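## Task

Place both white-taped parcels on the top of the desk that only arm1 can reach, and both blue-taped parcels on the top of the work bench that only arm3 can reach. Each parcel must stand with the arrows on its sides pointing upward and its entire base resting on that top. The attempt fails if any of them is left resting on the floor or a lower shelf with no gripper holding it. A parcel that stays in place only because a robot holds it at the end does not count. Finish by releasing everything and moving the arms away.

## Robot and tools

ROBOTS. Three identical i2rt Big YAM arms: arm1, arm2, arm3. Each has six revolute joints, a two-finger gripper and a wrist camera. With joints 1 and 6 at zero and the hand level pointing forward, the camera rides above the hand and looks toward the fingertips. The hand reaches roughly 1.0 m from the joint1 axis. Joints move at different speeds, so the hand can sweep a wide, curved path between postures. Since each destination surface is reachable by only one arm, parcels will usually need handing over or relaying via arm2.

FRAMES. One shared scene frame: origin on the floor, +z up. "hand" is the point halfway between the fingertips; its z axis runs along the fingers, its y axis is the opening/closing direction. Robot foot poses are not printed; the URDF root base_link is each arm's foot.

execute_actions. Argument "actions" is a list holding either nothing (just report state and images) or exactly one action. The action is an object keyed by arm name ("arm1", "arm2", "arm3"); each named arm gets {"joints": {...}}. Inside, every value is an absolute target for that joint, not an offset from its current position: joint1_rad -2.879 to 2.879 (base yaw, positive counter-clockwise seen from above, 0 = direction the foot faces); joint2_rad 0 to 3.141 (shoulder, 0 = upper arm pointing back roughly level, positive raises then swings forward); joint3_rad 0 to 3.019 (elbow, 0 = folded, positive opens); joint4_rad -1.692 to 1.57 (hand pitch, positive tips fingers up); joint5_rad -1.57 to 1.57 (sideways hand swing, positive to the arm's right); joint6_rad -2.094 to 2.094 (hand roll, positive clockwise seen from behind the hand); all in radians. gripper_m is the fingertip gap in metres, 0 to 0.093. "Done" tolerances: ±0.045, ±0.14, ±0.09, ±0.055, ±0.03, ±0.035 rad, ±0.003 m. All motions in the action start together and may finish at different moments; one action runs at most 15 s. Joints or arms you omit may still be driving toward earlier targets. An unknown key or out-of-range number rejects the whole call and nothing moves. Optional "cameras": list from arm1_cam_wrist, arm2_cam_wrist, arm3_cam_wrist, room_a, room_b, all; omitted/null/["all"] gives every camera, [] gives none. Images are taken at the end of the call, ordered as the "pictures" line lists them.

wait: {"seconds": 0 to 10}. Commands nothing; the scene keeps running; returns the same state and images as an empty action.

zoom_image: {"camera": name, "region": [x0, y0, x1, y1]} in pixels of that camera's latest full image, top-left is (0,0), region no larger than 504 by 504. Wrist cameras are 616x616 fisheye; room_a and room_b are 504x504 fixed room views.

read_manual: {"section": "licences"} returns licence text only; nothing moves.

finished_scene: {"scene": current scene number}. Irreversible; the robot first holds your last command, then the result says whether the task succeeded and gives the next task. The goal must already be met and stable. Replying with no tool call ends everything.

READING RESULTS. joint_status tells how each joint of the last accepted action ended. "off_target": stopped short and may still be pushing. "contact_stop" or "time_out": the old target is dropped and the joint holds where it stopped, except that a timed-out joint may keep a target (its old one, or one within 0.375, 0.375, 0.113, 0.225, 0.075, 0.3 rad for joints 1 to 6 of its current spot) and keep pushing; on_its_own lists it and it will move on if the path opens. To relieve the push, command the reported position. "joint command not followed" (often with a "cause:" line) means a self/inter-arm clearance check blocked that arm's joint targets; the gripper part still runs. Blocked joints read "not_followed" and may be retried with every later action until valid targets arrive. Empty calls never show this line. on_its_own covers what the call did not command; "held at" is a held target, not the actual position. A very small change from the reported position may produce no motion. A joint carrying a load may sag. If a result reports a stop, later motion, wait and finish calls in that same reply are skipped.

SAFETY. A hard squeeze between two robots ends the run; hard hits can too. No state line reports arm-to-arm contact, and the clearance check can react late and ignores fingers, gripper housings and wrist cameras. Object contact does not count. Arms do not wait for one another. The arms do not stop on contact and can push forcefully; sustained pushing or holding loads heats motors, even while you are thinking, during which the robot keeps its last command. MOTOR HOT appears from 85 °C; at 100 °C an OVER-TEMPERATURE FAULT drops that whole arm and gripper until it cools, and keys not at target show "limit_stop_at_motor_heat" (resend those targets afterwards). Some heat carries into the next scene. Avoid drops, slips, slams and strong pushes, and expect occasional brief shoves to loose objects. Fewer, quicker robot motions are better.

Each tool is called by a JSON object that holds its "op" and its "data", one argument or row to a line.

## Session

{"op": "execute_actions", "data": {
  "actions": []
}}

Scene clock: 0.00 s.
arm1.joint_positions: joint1_rad=-0.231 joint2_rad=+0.486 joint3_rad=+1.349 joint4_rad=-1.596 joint5_rad=-0.253 joint6_rad=+0.284 gripper_m=+0.094
arm1.joint_status: not commanded
arm1.hand: x=+0.9220 y=-0.7553 z=+1.4171 quat_wxyz=(-0.274, -0.892, -0.184, +0.310) (m; scene frame)
arm2.joint_positions: joint1_rad=-0.696 joint2_rad=+0.352 joint3_rad=+1.349 joint4_rad=-1.436 joint5_rad=+0.222 joint6_rad=-0.399 gripper_m=+0.095
arm2.joint_status: not commanded
arm2.hand: x=+0.2273 y=+0.2733 z=+1.4499 quat_wxyz=(-0.540, +0.294, -0.785, +0.073) (m; scene frame)
arm3.joint_positions: joint1_rad=+0.212 joint2_rad=+0.426 joint3_rad=+1.330 joint4_rad=-1.501 joint5_rad=-0.216 joint6_rad=-0.004 gripper_m=+0.095
arm3.joint_status: not commanded
arm3.hand: x=-1.0865 y=+0.2380 z=+1.3679 quat_wxyz=(-0.401, -0.558, -0.682, +0.250) (m; scene frame)
pictures: arm1_cam_wrist, arm2_cam_wrist, arm3_cam_wrist, room_a, room_b
Images, in order (width x height): arm1_cam_wrist 616x616, arm2_cam_wrist 616x616, arm3_cam_wrist 616x616, room_a 504x504, room_b 504x504.

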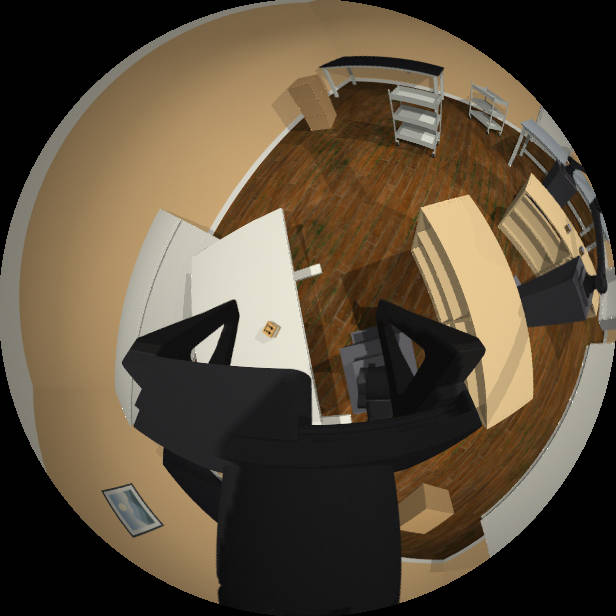

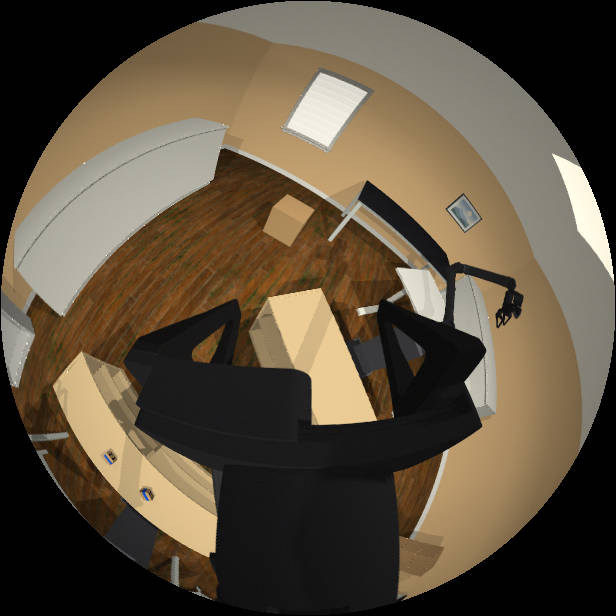

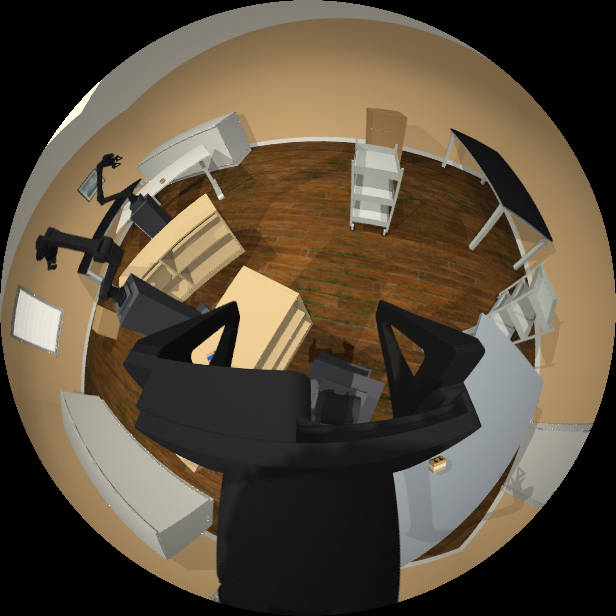

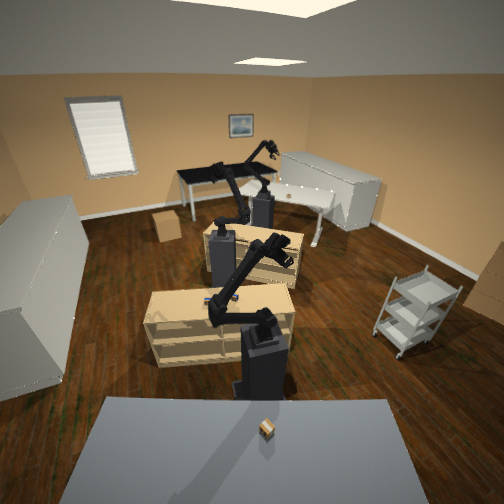

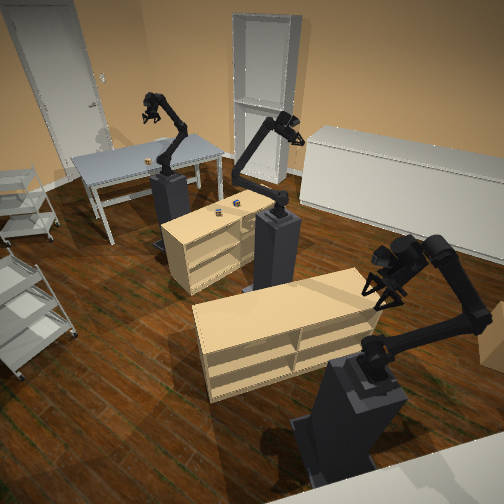

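{"op": "execute_actions", "data": {
  "actions": [
    {"arm1":{"joints":{"joint1_rad":0.85,"joint2_rad":1.6,"joint3_rad":1.4,"joint4_rad":-1.33,"joint5_rad":0,"joint6_rad":0}},"arm2":{"joints":{"joint1_rad":1.8,"joint2_rad":1.8,"joint3_rad":1.4,"joint4_rad":-1.13,"joint5_rad":0,"joint6_rad":0}},"arm3":{"joints":{"joint1_rad":-1.65,"joint2_rad":1.4,"joint3_rad":1.15,"joint4_rad":-1.27,"joint5_rad":0,"joint6_rad":0}}}
  ]
}}

Scene clock: 2.80 s.
arm1.joint_positions: joint1_rad=+0.857 joint2_rad=+1.609 joint3_rad=+1.377 joint4_rad=-1.335 joint5_rad=+0.000 joint6_rad=+0.009 gripper_m=+0.094
arm1.joint_status: all done
arm1.hand: x=+1.0721 y=-1.1131 z=+1.0942 quat_wxyz=(-0.006, -0.675, -0.738, -0.005) (m; scene frame)
arm2.joint_positions: joint1_rad=+1.806 joint2_rad=+1.817 joint3_rad=+1.390 joint4_rad=-1.134 joint5_rad=-0.001 joint6_rad=-0.007 gripper_m=+0.095
arm2.joint_status: all done
arm2.hand: x=-0.4114 y=+0.3530 z=+0.9795 quat_wxyz=(-0.005, +0.996, -0.084, -0.001) (m; scene frame)
arm3.joint_positions: joint1_rad=-1.652 joint2_rad=+1.417 joint3_rad=+1.152 joint4_rad=-1.277 joint5_rad=+0.000 joint6_rad=-0.004 gripper_m=+0.095
arm3.joint_status: all done
arm3.hand: x=-1.5341 y=+0.4649 z=+1.0291 quat_wxyz=(+0.002, -0.994, +0.106, +0.020) (m; scene frame)
pictures: arm1_cam_wrist, arm2_cam_wrist, arm3_cam_wrist, room_a, room_b
Images, in order (width x height): arm1_cam_wrist 616x616, arm2_cam_wrist 616x616, arm3_cam_wrist 616x616, room_a 504x504, room_b 504x504.

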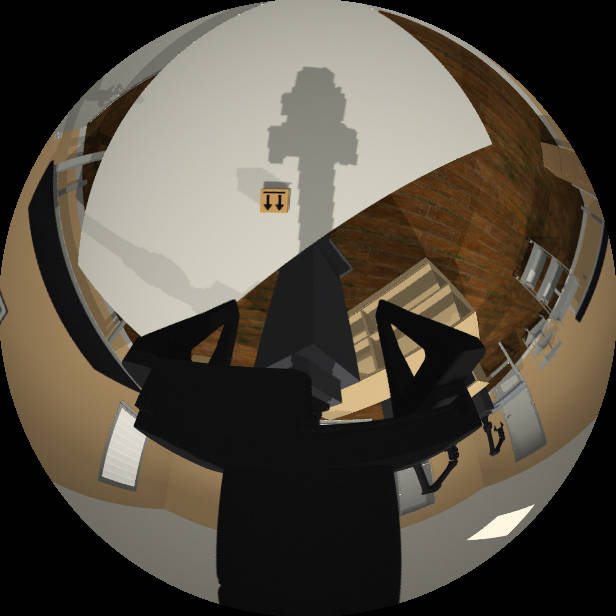

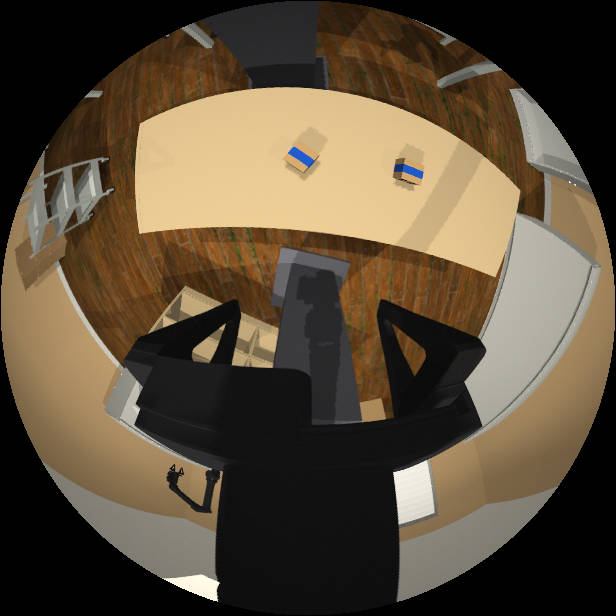

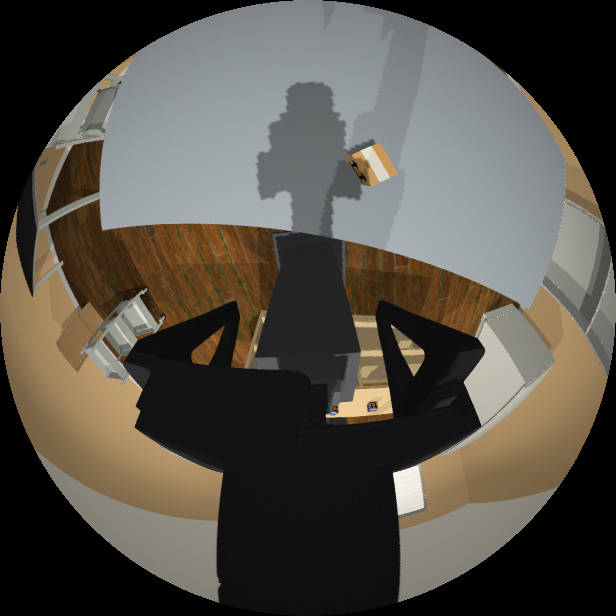

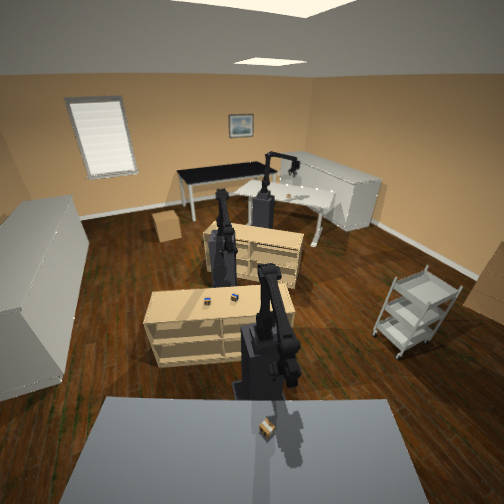

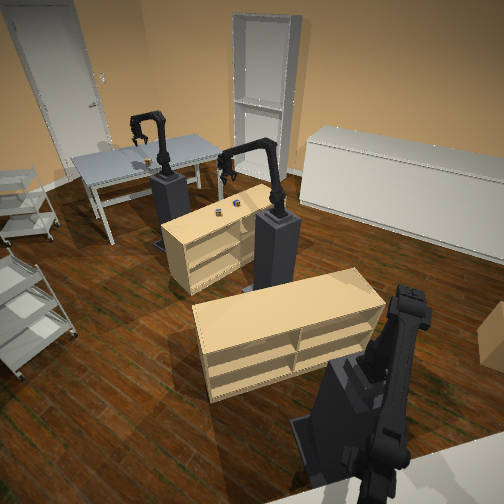

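{"op": "zoom_image", "data": {
  "camera": "arm3_cam_wrist",
  "region": [325,125,415,200]
}}

{"op": "zoom_image", "data": {
  "camera": "arm3_cam_wrist",
  "region": [320,385,395,425]
}}

{"op": "zoom_image", "data": {
  "camera": "arm2_cam_wrist",
  "region": [270,125,440,205]
}}

{"op": "zoom_image", "data": {
  "camera": "room_a",
  "region": [195,285,250,315]
}}

Region (325, 125, 415, 200) of arm3_cam_wrist's 616x616 image, scaled by 5.600, with more detail than that image has.

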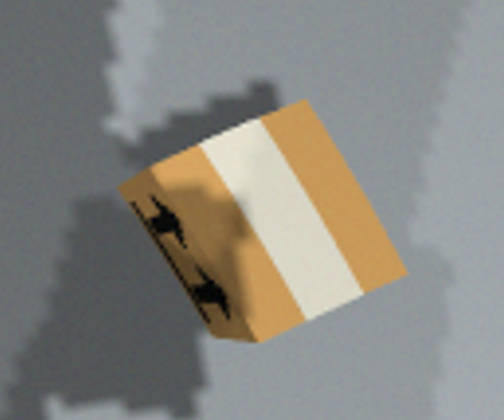

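Region (320, 385, 395, 425) of arm3_cam_wrist's 616x616 image, scaled by 6.720, with more detail than that image has; it fills the top 269 rows of this view, and the rest is white.

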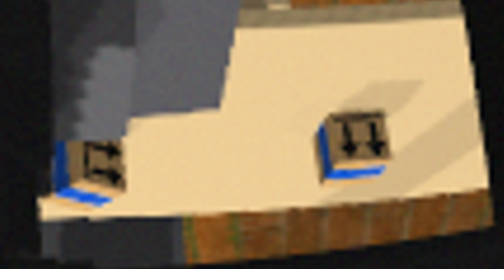

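Region (270, 125, 440, 205) of arm2_cam_wrist's 616x616 image, scaled by 2.965, with more detail than that image has; it fills the top 237 rows of this view, and the rest is white.

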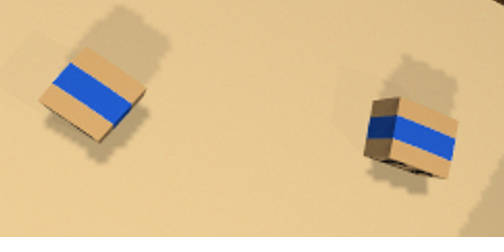

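Region (195, 285, 250, 315) of room_a's 504x504 image, scaled by 9.164, with more detail than that image has; it fills the top 275 rows of this view, and the rest is white.

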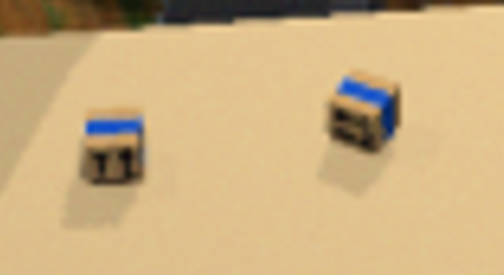

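{"op": "execute_actions", "data": {
  "actions": [
    {"arm1":{"joints":{"joint1_rad":1.03,"joint2_rad":1.2,"joint3_rad":0.7,"joint4_rad":1.15,"joint5_rad":0.1}},"arm2":{"joints":{"joint1_rad":2.75,"joint2_rad":1.5}},"arm3":{"joints":{"joint1_rad":-1.875,"joint2_rad":1.78,"joint3_rad":1.26,"joint4_rad":-0.98,"joint6_rad":-0.75}}}
  ],
  "cameras": ["arm3_cam_wrist"]
}}

{"op": "execute_actions", "data": {
  "actions": [
    {"arm1":{"joints":{"joint2_rad":2.05,"joint3_rad":0.41}}}
  ],
  "cameras": ["arm1_cam_wrist"]
}}

Scene clock: 6.17 s.
arm1.joint_positions: joint1_rad=+1.036 joint2_rad=+1.208 joint3_rad=+0.672 joint4_rad=+1.126 joint5_rad=+0.098 joint6_rad=+0.008 gripper_m=+0.094
arm1.joint_status: all done
arm1.hand: x=+1.1372 y=-1.1087 z=+1.3728 quat_wxyz=(-0.694, -0.324, -0.343, +0.543) (m; scene frame)
arm2.joint_positions: joint1_rad=+2.756 joint2_rad=+1.503 joint3_rad=+1.382 joint4_rad=-1.134 joint5_rad=-0.001 joint6_rad=-0.005 gripper_m=+0.095
arm2.joint_status: all done
arm2.hand: x=-0.2623 y=-0.1045 z=+1.1321 quat_wxyz=(+0.057, +0.914, +0.376, -0.140) (m; scene frame)
arm3.joint_positions: joint1_rad=-1.883 joint2_rad=+1.806 joint3_rad=+1.229 joint4_rad=-0.996 joint5_rad=+0.000 joint6_rad=-0.738 gripper_m=+0.095
arm3.joint_status: all done
arm3.hand: x=-1.5851 y=+0.5925 z=+0.8895 quat_wxyz=(+0.001, -0.990, -0.144, +0.004) (m; scene frame)
pictures: arm3_cam_wrist
Images, in order (width x height): arm3_cam_wrist 616x616.

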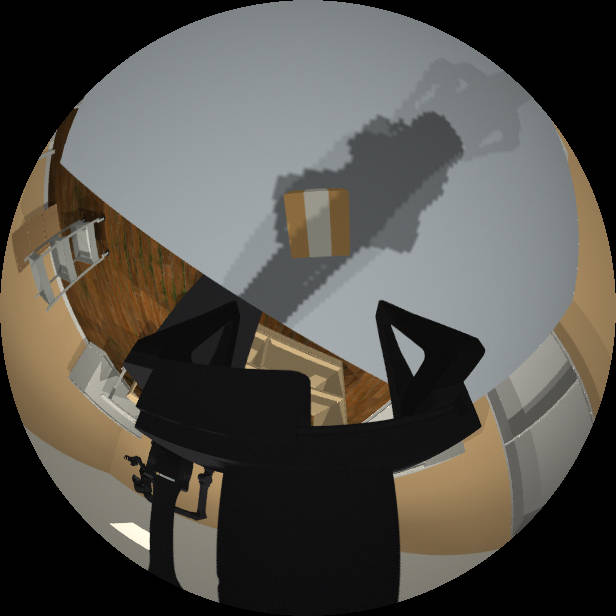

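Scene clock: 7.60 s.
arm1.joint_positions: joint1_rad=+1.036 joint2_rad=+2.050 joint3_rad=+0.403 joint4_rad=+1.140 joint5_rad=+0.098 joint6_rad=+0.008 gripper_m=+0.094
arm1.joint_status: all done
arm1.hand: x=+1.1341 y=-1.0675 z=+0.8578 quat_wxyz=(-0.385, -0.544, -0.668, +0.332) (m; scene frame)
arm2.joint_positions: joint1_rad=+2.756 joint2_rad=+1.503 joint3_rad=+1.382 joint4_rad=-1.134 joint5_rad=-0.001 joint6_rad=-0.005 gripper_m=+0.095
arm2.joint_status: not commanded
arm2.hand: x=-0.2623 y=-0.1045 z=+1.1321 quat_wxyz=(+0.057, +0.914, +0.376, -0.140) (m; scene frame)
arm3.joint_positions: joint1_rad=-1.883 joint2_rad=+1.806 joint3_rad=+1.229 joint4_rad=-0.996 joint5_rad=+0.000 joint6_rad=-0.738 gripper_m=+0.095
arm3.joint_status: not commanded
arm3.hand: x=-1.5851 y=+0.5925 z=+0.8895 quat_wxyz=(+0.001, -0.990, -0.144, +0.004) (m; scene frame)
pictures: arm1_cam_wrist
Images, in order (width x height): arm1_cam_wrist 616x616.

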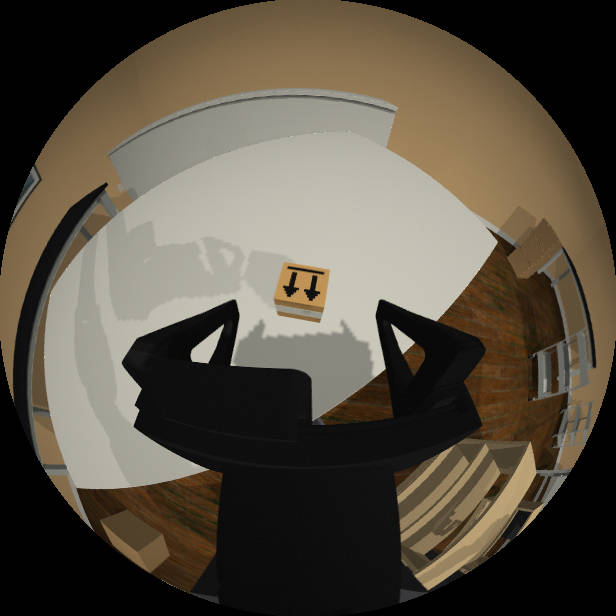

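{"op": "execute_actions", "data": {
  "actions": [
    {"arm1":{"joints":{"joint1_rad":1.08,"joint2_rad":2.32,"joint3_rad":0.67,"joint4_rad":1.185,"joint5_rad":0.2,"joint6_rad":0.1}},"arm3":{"joints":{"joint1_rad":-1.852,"joint2_rad":1.97,"joint3_rad":1.315,"joint4_rad":-0.84,"joint6_rad":-0.78}}}
  ],
  "cameras": ["arm1_cam_wrist","arm3_cam_wrist"]
}}

Scene clock: 9.00 s.
arm1.joint_positions: joint1_rad=+1.077 joint2_rad=+2.326 joint3_rad=+0.667 joint4_rad=+1.162 joint5_rad=+0.197 joint6_rad=+0.090 gripper_m=+0.094
arm1.joint_status: all done
arm1.hand: x=+1.1578 y=-1.1330 z=+0.7861 quat_wxyz=(-0.383, -0.574, -0.636, +0.345) (m; scene frame)
arm2.joint_positions: joint1_rad=+2.756 joint2_rad=+1.503 joint3_rad=+1.382 joint4_rad=-1.134 joint5_rad=-0.001 joint6_rad=-0.005 gripper_m=+0.095
arm2.joint_status: not commanded
arm2.hand: x=-0.2623 y=-0.1045 z=+1.1321 quat_wxyz=(+0.057, +0.914, +0.376, -0.140) (m; scene frame)
arm3.joint_positions: joint1_rad=-1.856 joint2_rad=+1.993 joint3_rad=+1.284 joint4_rad=-0.854 joint5_rad=+0.000 joint6_rad=-0.769 gripper_m=+0.095
arm3.joint_status: all done
arm3.hand: x=-1.6235 y=+0.5950 z=+0.8147 quat_wxyz=(+0.004, -0.985, -0.173, +0.008) (m; scene frame)
pictures: arm1_cam_wrist, arm3_cam_wrist
Images, in order (width x height): arm1_cam_wrist 616x616, arm3_cam_wrist 616x616.

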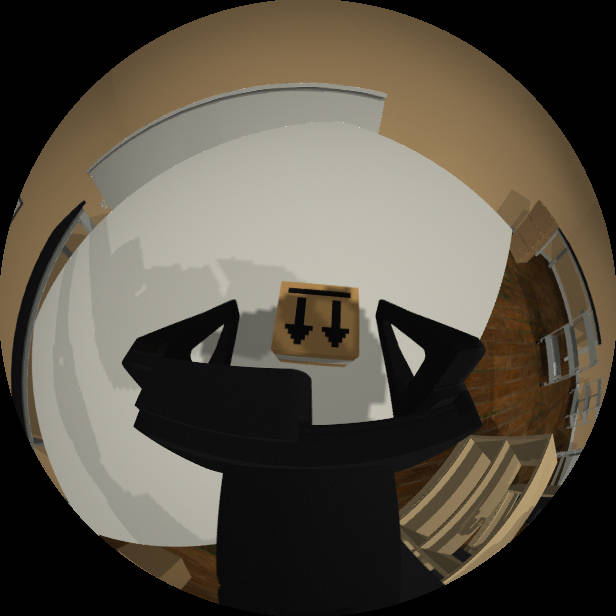

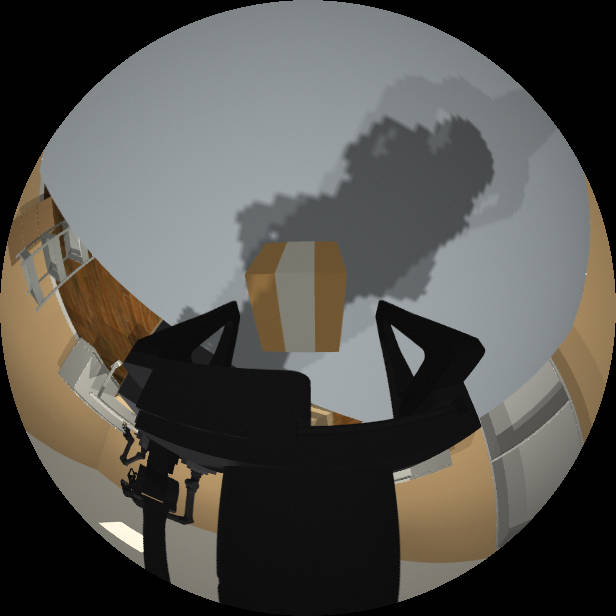

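{"op": "execute_actions", "data": {
  "actions": [
    {"arm1":{"joints":{"joint1_rad":1.065,"joint2_rad":2.41,"joint3_rad":0.715}},"arm3":{"joints":{"joint2_rad":2.035,"joint4_rad":-0.82}}}
  ],
  "cameras": ["arm1_cam_wrist","arm3_cam_wrist"]
}}

{"op": "execute_actions", "data": {
  "actions": [
    {"arm1":{"joints":{"gripper_m":0.03}},"arm3":{"joints":{"gripper_m":0.03}}}
  ],
  "cameras": ["arm1_cam_wrist","arm3_cam_wrist"]
}}

Scene clock: 11.53 s.
arm1.joint_positions: joint1_rad=+1.073 joint2_rad=+2.412 joint3_rad=+0.715 joint4_rad=+1.163 joint5_rad=+0.197 joint6_rad=+0.090 gripper_m=+0.094
arm1.joint_status: all done
arm1.hand: x=+1.1565 y=-1.1329 z=+0.7522 quat_wxyz=(-0.369, -0.580, -0.643, +0.337) (m; scene frame)
arm2.joint_positions: joint1_rad=+2.756 joint2_rad=+1.503 joint3_rad=+1.382 joint4_rad=-1.134 joint5_rad=-0.001 joint6_rad=-0.005 gripper_m=+0.095
arm2.joint_status: not commanded
arm2.hand: x=-0.2623 y=-0.1045 z=+1.1321 quat_wxyz=(+0.057, +0.914, +0.376, -0.140) (m; scene frame)
arm3.joint_positions: joint1_rad=-1.856 joint2_rad=+2.036 joint3_rad=+1.284 joint4_rad=-0.835 joint5_rad=+0.000 joint6_rad=-0.769 gripper_m=+0.095
arm3.joint_status: all done
arm3.hand: x=-1.6207 y=+0.5936 z=+0.7927 quat_wxyz=(-0.003, -0.985, -0.173, -0.002) (m; scene frame)
pictures: arm1_cam_wrist, arm3_cam_wrist
Images, in order (width x height): arm1_cam_wrist 616x616, arm3_cam_wrist 616x616.

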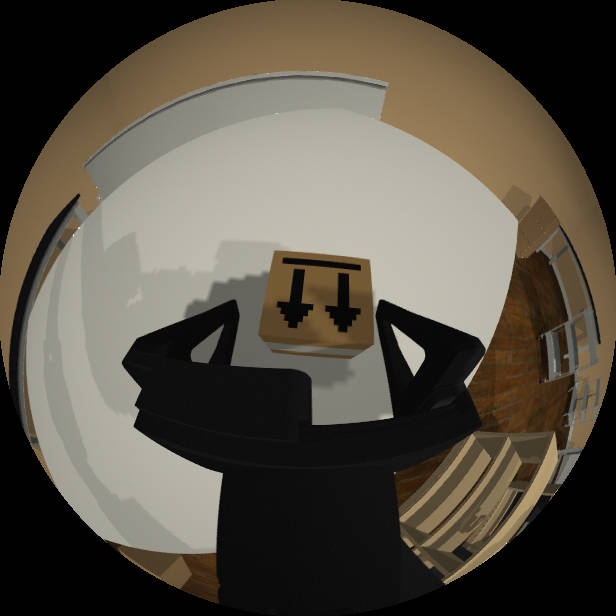

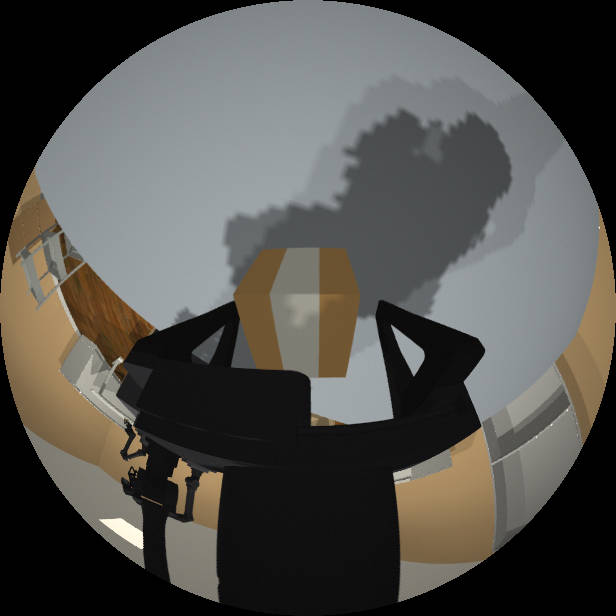

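Scene clock: 12.17 s.
arm1.joint_positions: joint1_rad=+1.073 joint2_rad=+2.412 joint3_rad=+0.715 joint4_rad=+1.163 joint5_rad=+0.198 joint6_rad=+0.090 gripper_m=+0.055
arm1.joint_status: gripper_m off_target (ended at +0.055, target +0.030)
arm1.hand: x=+1.1562 y=-1.1329 z=+0.7522 quat_wxyz=(-0.368, -0.581, -0.643, +0.337) (m; scene frame)
arm2.joint_positions: joint1_rad=+2.756 joint2_rad=+1.503 joint3_rad=+1.382 joint4_rad=-1.134 joint5_rad=-0.001 joint6_rad=-0.005 gripper_m=+0.095
arm2.joint_status: not commanded
arm2.hand: x=-0.2623 y=-0.1045 z=+1.1321 quat_wxyz=(+0.057, +0.914, +0.376, -0.140) (m; scene frame)
arm3.joint_positions: joint1_rad=-1.856 joint2_rad=+2.036 joint3_rad=+1.284 joint4_rad=-0.834 joint5_rad=+0.000 joint6_rad=-0.770 gripper_m=+0.049
arm3.joint_status: gripper_m off_target (ended at +0.049, target +0.030)
arm3.hand: x=-1.6209 y=+0.5936 z=+0.7927 quat_wxyz=(-0.003, -0.985, -0.173, -0.001) (m; scene frame)
pictures: arm1_cam_wrist, arm3_cam_wrist
Images, in order (width x height): arm1_cam_wrist 616x616, arm3_cam_wrist 616x616.

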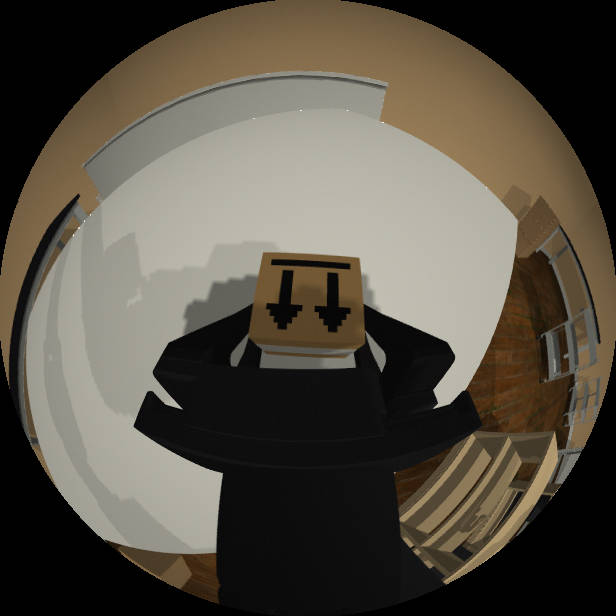

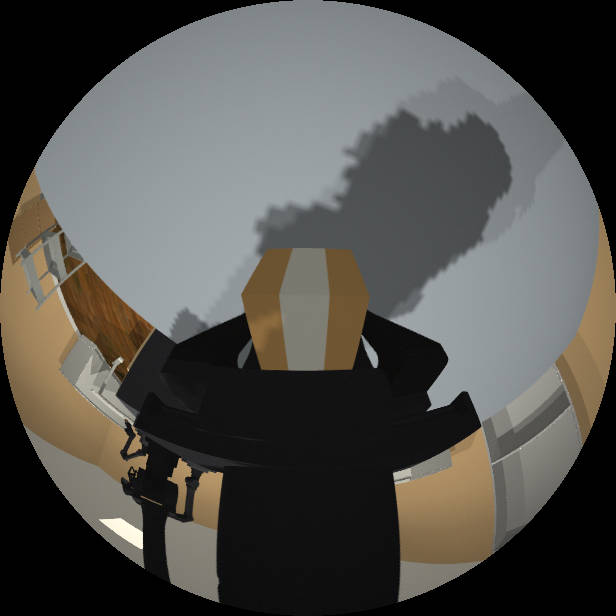

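{"op": "execute_actions", "data": {
  "actions": [
    {"arm1":{"joints":{"joint2_rad":1.5,"joint3_rad":1.0}},"arm2":{"joints":{"joint2_rad":0.9,"joint3_rad":1.1,"joint4_rad":-1.3}},"arm3":{"joints":{"joint2_rad":1.5}}}
  ],
  "cameras": []
}}

{"op": "execute_actions", "data": {
  "actions": [
    {"arm1":{"joints":{"joint1_rad":1.3,"joint2_rad":2.0,"joint3_rad":1.78,"joint4_rad":-1.36,"joint5_rad":0,"joint6_rad":0}},"arm3":{"joints":{"joint1_rad":1.4,"joint2_rad":1.9,"joint3_rad":1.75,"joint4_rad":-1.0,"joint6_rad":0}}}
  ],
  "cameras": []
}}

{"op": "execute_actions", "data": {
  "actions": [
    {"arm1":{"joints":{"joint2_rad":2.41}},"arm3":{"joints":{"joint2_rad":2.3}}}
  ]
}}

Scene clock: 14.17 s.
arm1.joint_positions: joint1_rad=+1.073 joint2_rad=+1.497 joint3_rad=+0.985 joint4_rad=+1.175 joint5_rad=+0.198 joint6_rad=+0.090 gripper_m=+0.055
arm1.joint_status: all done
arm1.hand: x=+1.1694 y=-1.2074 z=+1.3982 quat_wxyz=(-0.725, -0.347, -0.281, +0.525) (m; scene frame)
arm2.joint_positions: joint1_rad=+2.756 joint2_rad=+0.898 joint3_rad=+1.092 joint4_rad=-1.289 joint5_rad=-0.001 joint6_rad=-0.005 gripper_m=+0.095
arm2.joint_status: all done
arm2.hand: x=-0.1249 y=+0.0298 z=+1.2258 quat_wxyz=(+0.086, +0.900, +0.370, -0.213) (m; scene frame)
arm3.joint_positions: joint1_rad=-1.856 joint2_rad=+1.506 joint3_rad=+1.284 joint4_rad=-0.834 joint5_rad=+0.000 joint6_rad=-0.770 gripper_m=+0.049
arm3.joint_status: all done
arm3.hand: x=-1.6462 y=+0.6060 z=+1.0759 quat_wxyz=(+0.144, -0.951, -0.167, +0.215) (m; scene frame)
pictures: none
No camera images: the call's "cameras" was empty. Leave "cameras" out to get every camera's image.

Scene clock: 17.00 s.
arm1.joint_positions: joint1_rad=+1.301 joint2_rad=+2.025 joint3_rad=+1.734 joint4_rad=-1.347 joint5_rad=-0.001 joint6_rad=+0.010 gripper_m=+0.055
arm1.joint_status: all done
arm1.hand: x=+1.3359 y=-1.1507 z=+1.0115 quat_wxyz=(+0.023, -0.495, -0.868, -0.022) (m; scene frame)
arm2.joint_positions: joint1_rad=+2.756 joint2_rad=+0.898 joint3_rad=+1.092 joint4_rad=-1.289 joint5_rad=-0.001 joint6_rad=-0.005 gripper_m=+0.095
arm2.joint_status: not commanded
arm2.hand: x=-0.1249 y=+0.0298 z=+1.2258 quat_wxyz=(+0.086, +0.900, +0.370, -0.213) (m; scene frame)
arm3.joint_positions: joint1_rad=+1.407 joint2_rad=+1.939 joint3_rad=+1.705 joint4_rad=-0.987 joint5_rad=-0.002 joint6_rad=-0.011 gripper_m=+0.049
arm3.joint_status: all done
arm3.hand: x=-0.4905 y=+0.1764 z=+0.9878 quat_wxyz=(-0.167, -0.142, -0.975, +0.026) (m; scene frame)
pictures: none
No camera images: the call's "cameras" was empty. Leave "cameras" out to get every camera's image.

Scene clock: 18.47 s.
arm1.joint_positions: joint1_rad=+1.301 joint2_rad=+2.442 joint3_rad=+1.745 joint4_rad=-1.348 joint5_rad=-0.001 joint6_rad=+0.010 gripper_m=+0.055
arm1.joint_status: all done
arm1.hand: x=+1.3073 y=-1.0966 z=+0.7839 quat_wxyz=(+0.199, -0.481, -0.846, -0.120) (m; scene frame)
arm2.joint_positions: joint1_rad=+2.756 joint2_rad=+0.898 joint3_rad=+1.092 joint4_rad=-1.289 joint5_rad=-0.001 joint6_rad=-0.005 gripper_m=+0.095
arm2.joint_status: not commanded
arm2.hand: x=-0.1249 y=+0.0298 z=+1.2258 quat_wxyz=(+0.086, +0.900, +0.370, -0.213) (m; scene frame)
arm3.joint_positions: joint1_rad=+1.407 joint2_rad=+2.324 joint3_rad=+1.725 joint4_rad=-0.991 joint5_rad=-0.002 joint6_rad=-0.011 gripper_m=+0.049
arm3.joint_status: all done
arm3.hand: x=-0.5275 y=+0.1875 z=+0.7482 quat_wxyz=(+0.014, -0.144, -0.989, -0.002) (m; scene frame)
pictures: arm1_cam_wrist, arm2_cam_wrist, arm3_cam_wrist, room_a, room_b
Images, in order (width x height): arm1_cam_wrist 616x616, arm2_cam_wrist 616x616, arm3_cam_wrist 616x616, room_a 504x504, room_b 504x504.

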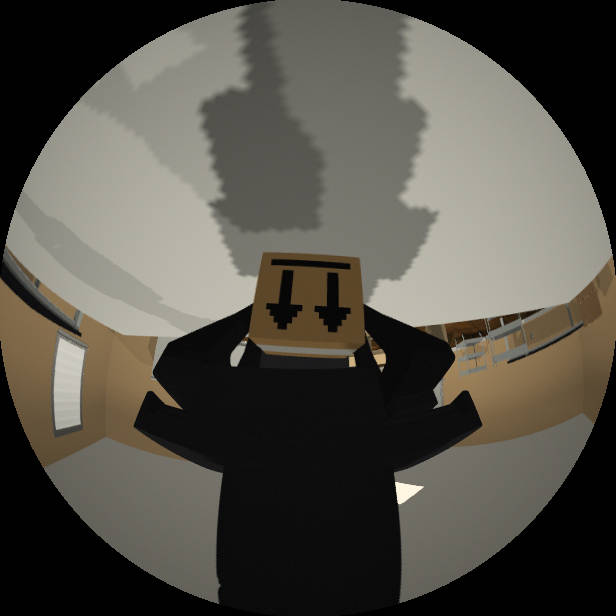

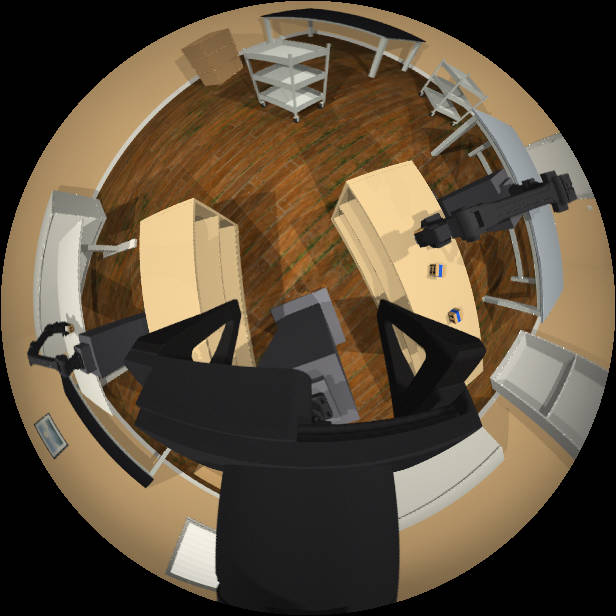

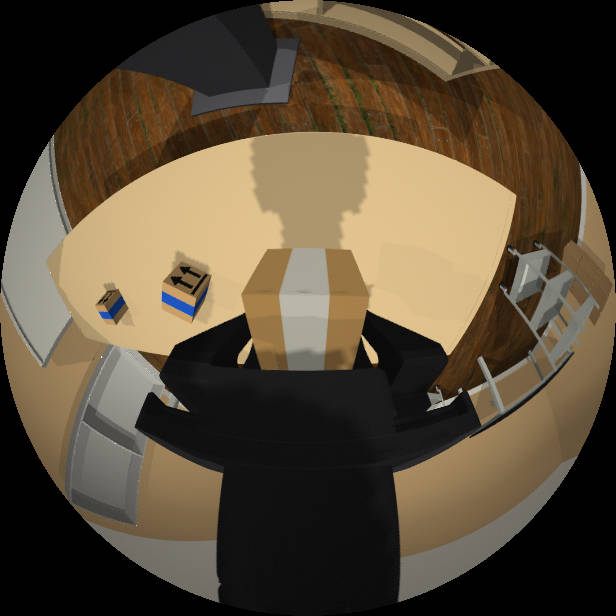

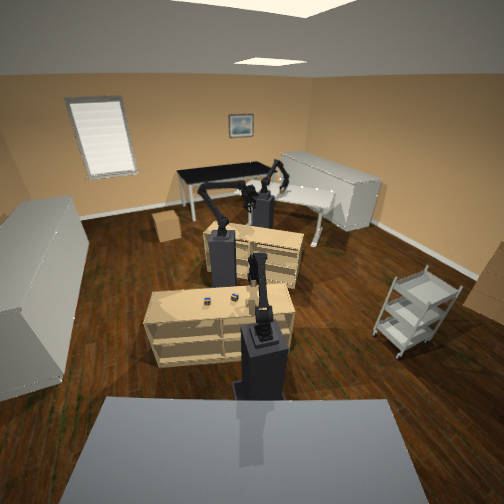

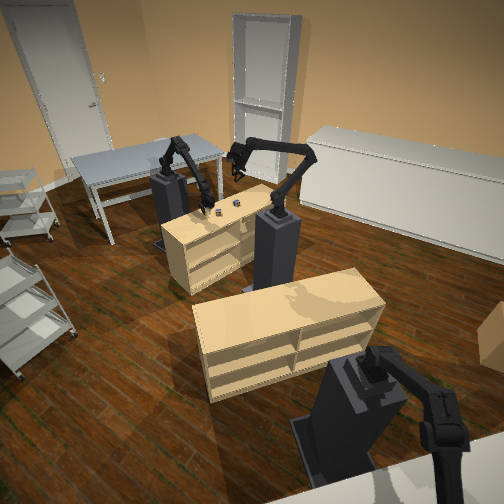

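{"op": "execute_actions", "data": {
  "actions": [
    {"arm1":{"joints":{"joint2_rad":2.49}},"arm3":{"joints":{"joint2_rad":2.475,"joint3_rad":1.82,"joint4_rad":-0.845}}}
  ],
  "cameras": ["arm1_cam_wrist","arm3_cam_wrist","room_b"]
}}

{"op": "zoom_image", "data": {
  "camera": "room_b",
  "region": [175,180,255,240]
}}

Scene clock: 20.03 s.
arm1.joint_positions: joint1_rad=+1.301 joint2_rad=+2.495 joint3_rad=+1.747 joint4_rad=-1.348 joint5_rad=-0.001 joint6_rad=+0.010 gripper_m=+0.055
arm1.joint_status: all done
arm1.hand: x=+1.3003 y=-1.0842 z=+0.7571 quat_wxyz=(+0.220, -0.477, -0.840, -0.132) (m; scene frame)
arm2.joint_positions: joint1_rad=+2.756 joint2_rad=+0.898 joint3_rad=+1.092 joint4_rad=-1.289 joint5_rad=-0.001 joint6_rad=-0.005 gripper_m=+0.095
arm2.joint_status: not commanded
arm2.hand: x=-0.1249 y=+0.0298 z=+1.2258 quat_wxyz=(+0.086, +0.900, +0.370, -0.213) (m; scene frame)
arm3.joint_positions: joint1_rad=+1.407 joint2_rad=+2.506 joint3_rad=+1.790 joint4_rad=-0.859 joint5_rad=-0.002 joint6_rad=-0.011 gripper_m=+0.049
arm3.joint_status: all done
arm3.hand: x=-0.5165 y=+0.1839 z=+0.6526 quat_wxyz=(+0.007, -0.144, -0.990, -0.001) (m; scene frame)
pictures: arm1_cam_wrist, arm3_cam_wrist, room_b
Images, in order (width x height): arm1_cam_wrist 616x616, arm3_cam_wrist 616x616, room_b 504x504.

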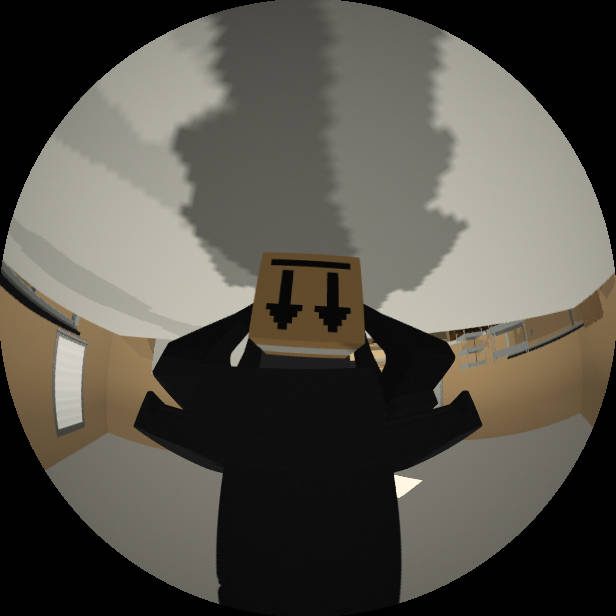

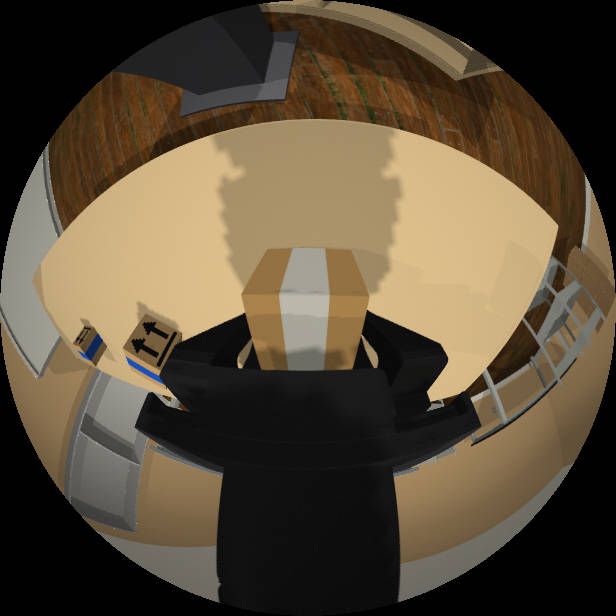

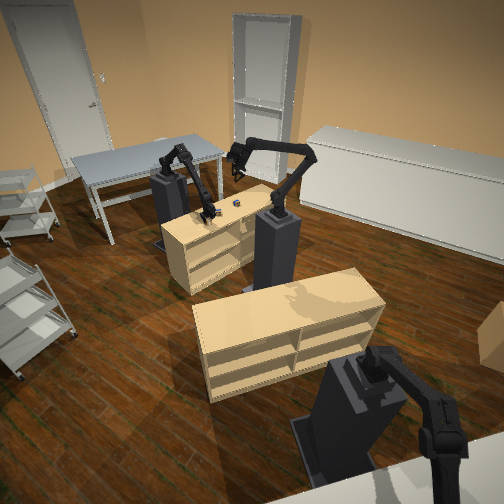

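Region (175, 180, 255, 240) of room_b's 504x504 image, scaled by 6.300, with more detail than that image has; it fills the top 378 rows of this view, and the rest is white.

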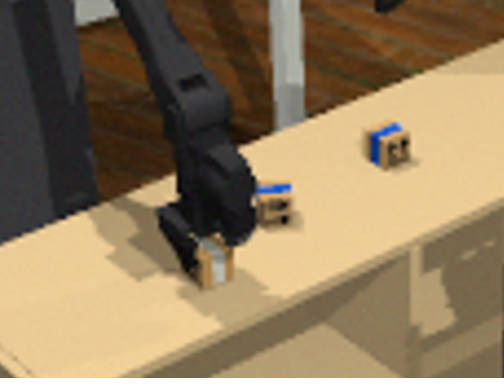

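{"op": "execute_actions", "data": {
  "actions": [
    {"arm1":{"joints":{"joint2_rad":2.52}},"arm3":{"joints":{"joint2_rad":2.525,"joint4_rad":-0.82}}}
  ],
  "cameras": []
}}

{"op": "execute_actions", "data": {
  "actions": [
    {"arm1":{"joints":{"gripper_m":0.093}},"arm3":{"joints":{"gripper_m":0.093}}}
  ],
  "cameras": ["arm1_cam_wrist","arm3_cam_wrist"]
}}

{"op": "execute_actions", "data": {
  "actions": [
    {"arm1":{"joints":{"joint2_rad":2.2,"joint4_rad":-1.5}},"arm3":{"joints":{"joint2_rad":2.3,"joint4_rad":-1.0}}}
  ],
  "cameras": ["arm1_cam_wrist"]
}}

{"op": "execute_actions", "data": {
  "actions": [
    {"arm1":{"joints":{"joint1_rad":0,"joint2_rad":1.5,"joint3_rad":1.4}},"arm3":{"joints":{"joint1_rad":1.68,"joint2_rad":2.29,"joint3_rad":1.66,"joint4_rad":-0.91,"joint6_rad":-0.85}}}
  ],
  "cameras": ["arm3_cam_wrist"]
}}

Scene clock: 21.27 s.
arm1.joint_positions: joint1_rad=+1.301 joint2_rad=+2.501 joint3_rad=+1.748 joint4_rad=-1.349 joint5_rad=-0.001 joint6_rad=+0.008 gripper_m=+0.055
arm1.joint_status: all done
arm1.hand: x=+1.2996 y=-1.0830 z=+0.7545 quat_wxyz=(+0.223, -0.476, -0.840, -0.133) (m; scene frame)
arm2.joint_positions: joint1_rad=+2.756 joint2_rad=+0.898 joint3_rad=+1.092 joint4_rad=-1.289 joint5_rad=-0.001 joint6_rad=-0.005 gripper_m=+0.095
arm2.joint_status: not commanded
arm2.hand: x=-0.1249 y=+0.0298 z=+1.2258 quat_wxyz=(+0.086, +0.900, +0.370, -0.213) (m; scene frame)
arm3.joint_positions: joint1_rad=+1.407 joint2_rad=+2.518 joint3_rad=+1.790 joint4_rad=-0.834 joint5_rad=-0.002 joint6_rad=-0.011 gripper_m=+0.049
arm3.joint_status: all done
arm3.hand: x=-0.5145 y=+0.1832 z=+0.6449 quat_wxyz=(+0.001, -0.144, -0.990, +0.000) (m; scene frame)
pictures: none
No camera images: the call's "cameras" was empty. Leave "cameras" out to get every camera's image.

Scene clock: 22.00 s.
arm1.joint_positions: joint1_rad=+1.301 joint2_rad=+2.510 joint3_rad=+1.748 joint4_rad=-1.349 joint5_rad=-0.001 joint6_rad=+0.008 gripper_m=+0.093
arm1.joint_status: all done
arm1.hand: x=+1.2982 y=-1.0805 z=+0.7500 quat_wxyz=(+0.227, -0.476, -0.839, -0.136) (m; scene frame)
arm2.joint_positions: joint1_rad=+2.756 joint2_rad=+0.898 joint3_rad=+1.092 joint4_rad=-1.289 joint5_rad=-0.001 joint6_rad=-0.005 gripper_m=+0.095
arm2.joint_status: not commanded
arm2.hand: x=-0.1249 y=+0.0298 z=+1.2258 quat_wxyz=(+0.086, +0.900, +0.370, -0.213) (m; scene frame)
arm3.joint_positions: joint1_rad=+1.407 joint2_rad=+2.518 joint3_rad=+1.790 joint4_rad=-0.834 joint5_rad=-0.002 joint6_rad=-0.010 gripper_m=+0.093
arm3.joint_status: all done
arm3.hand: x=-0.5146 y=+0.1833 z=+0.6446 quat_wxyz=(+0.001, -0.144, -0.990, +0.000) (m; scene frame)
pictures: arm1_cam_wrist, arm3_cam_wrist
Images, in order (width x height): arm1_cam_wrist 616x616, arm3_cam_wrist 616x616.

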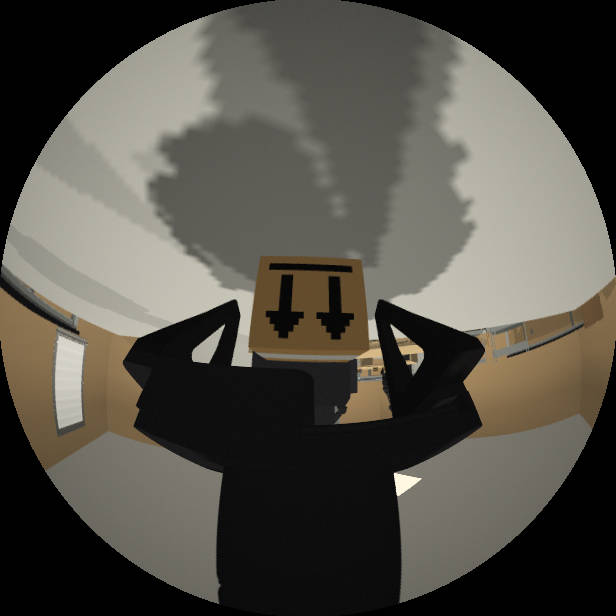

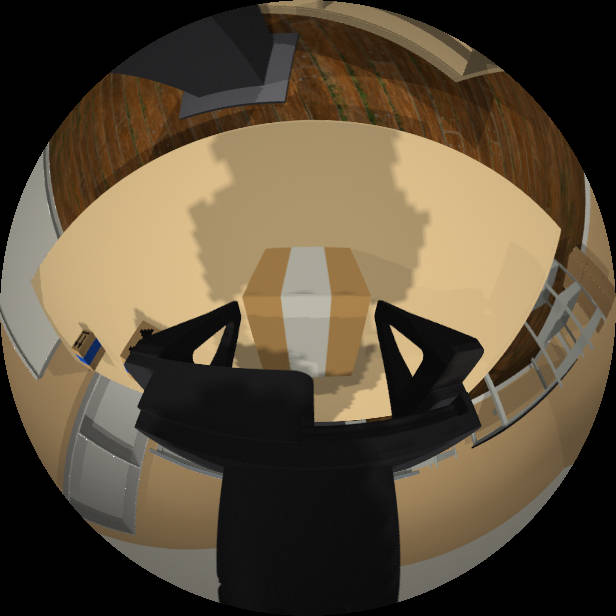

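Scene clock: 23.43 s.
arm1.joint_positions: joint1_rad=+1.301 joint2_rad=+2.200 joint3_rad=+1.769 joint4_rad=-1.486 joint5_rad=-0.001 joint6_rad=+0.008 gripper_m=+0.093
arm1.joint_status: all done
arm1.hand: x=+1.3188 y=-1.1200 z=+0.9310 quat_wxyz=(+0.144, -0.487, -0.857, -0.090) (m; scene frame)
arm2.joint_positions: joint1_rad=+2.756 joint2_rad=+0.898 joint3_rad=+1.092 joint4_rad=-1.289 joint5_rad=-0.001 joint6_rad=-0.005 gripper_m=+0.095
arm2.joint_status: not commanded
arm2.hand: x=-0.1249 y=+0.0298 z=+1.2258 quat_wxyz=(+0.086, +0.900, +0.370, -0.213) (m; scene frame)
arm3.joint_positions: joint1_rad=+1.407 joint2_rad=+2.298 joint3_rad=+1.794 joint4_rad=-0.987 joint5_rad=-0.002 joint6_rad=-0.010 gripper_m=+0.093
arm3.joint_status: all done
arm3.hand: x=-0.4915 y=+0.1764 z=+0.7871 quat_wxyz=(-0.035, -0.144, -0.989, +0.005) (m; scene frame)
pictures: arm1_cam_wrist
Images, in order (width x height): arm1_cam_wrist 616x616.

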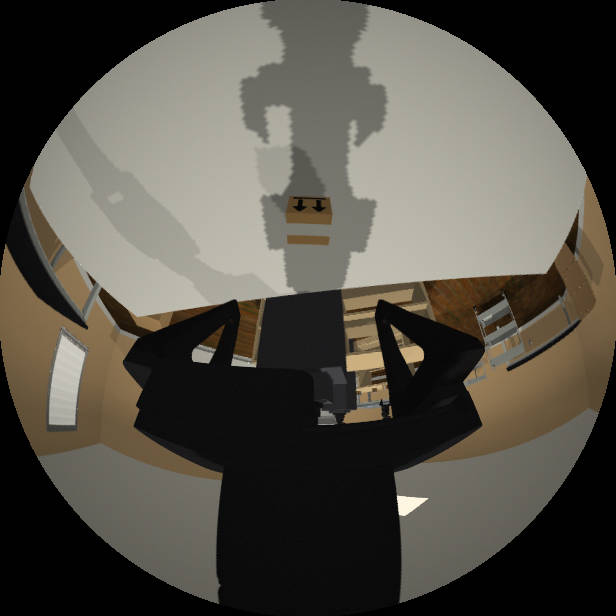

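Scene clock: 25.20 s.
arm1.joint_positions: joint1_rad=-0.005 joint2_rad=+1.496 joint3_rad=+1.389 joint4_rad=-1.486 joint5_rad=+0.001 joint6_rad=+0.008 gripper_m=+0.093
arm1.joint_status: all done
arm1.hand: x=+0.7229 y=-0.9531 z=+1.1432 quat_wxyz=(+0.003, -0.921, -0.389, -0.018) (m; scene frame)
arm2.joint_positions: joint1_rad=+2.756 joint2_rad=+0.898 joint3_rad=+1.092 joint4_rad=-1.289 joint5_rad=-0.001 joint6_rad=-0.005 gripper_m=+0.095
arm2.joint_status: not commanded
arm2.hand: x=-0.1249 y=+0.0298 z=+1.2258 quat_wxyz=(+0.086, +0.900, +0.370, -0.213) (m; scene frame)
arm3.joint_positions: joint1_rad=+1.673 joint2_rad=+2.301 joint3_rad=+1.658 joint4_rad=-0.924 joint5_rad=-0.002 joint6_rad=-0.838 gripper_m=+0.093
arm3.joint_status: all done
arm3.hand: x=-0.5088 y=+0.3551 z=+0.7412 quat_wxyz=(+0.002, +0.391, -0.920, -0.003) (m; scene frame)
pictures: arm3_cam_wrist
Images, in order (width x height): arm3_cam_wrist 616x616.

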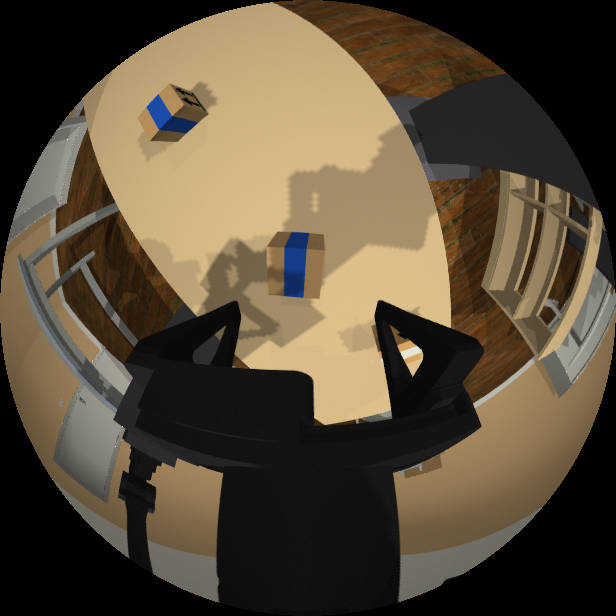

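{"op": "execute_actions", "data": {
  "actions": [
    {"arm3":{"joints":{"joint2_rad":2.425,"joint3_rad":1.645,"joint4_rad":-0.745,"joint6_rad":-0.79}}}
  ],
  "cameras": ["arm3_cam_wrist"]
}}

Scene clock: 26.43 s.
arm1.joint_positions: joint1_rad=-0.005 joint2_rad=+1.496 joint3_rad=+1.389 joint4_rad=-1.486 joint5_rad=+0.001 joint6_rad=+0.008 gripper_m=+0.093
arm1.joint_status: not commanded
arm1.hand: x=+0.7229 y=-0.9531 z=+1.1432 quat_wxyz=(+0.003, -0.921, -0.389, -0.018) (m; scene frame)
arm2.joint_positions: joint1_rad=+2.756 joint2_rad=+0.898 joint3_rad=+1.092 joint4_rad=-1.289 joint5_rad=-0.001 joint6_rad=-0.005 gripper_m=+0.095
arm2.joint_status: not commanded
arm2.hand: x=-0.1249 y=+0.0298 z=+1.2258 quat_wxyz=(+0.086, +0.900, +0.370, -0.213) (m; scene frame)
arm3.joint_positions: joint1_rad=+1.673 joint2_rad=+2.449 joint3_rad=+1.637 joint4_rad=-0.760 joint5_rad=-0.002 joint6_rad=-0.801 gripper_m=+0.093
arm3.joint_status: all done
arm3.hand: x=-0.5227 y=+0.3557 z=+0.6456 quat_wxyz=(+0.005, +0.374, -0.927, -0.004) (m; scene frame)
pictures: arm3_cam_wrist
Images, in order (width x height): arm3_cam_wrist 616x616.

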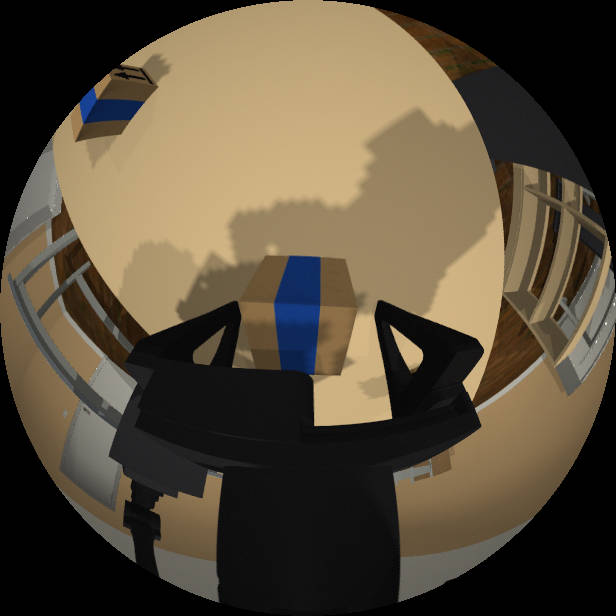

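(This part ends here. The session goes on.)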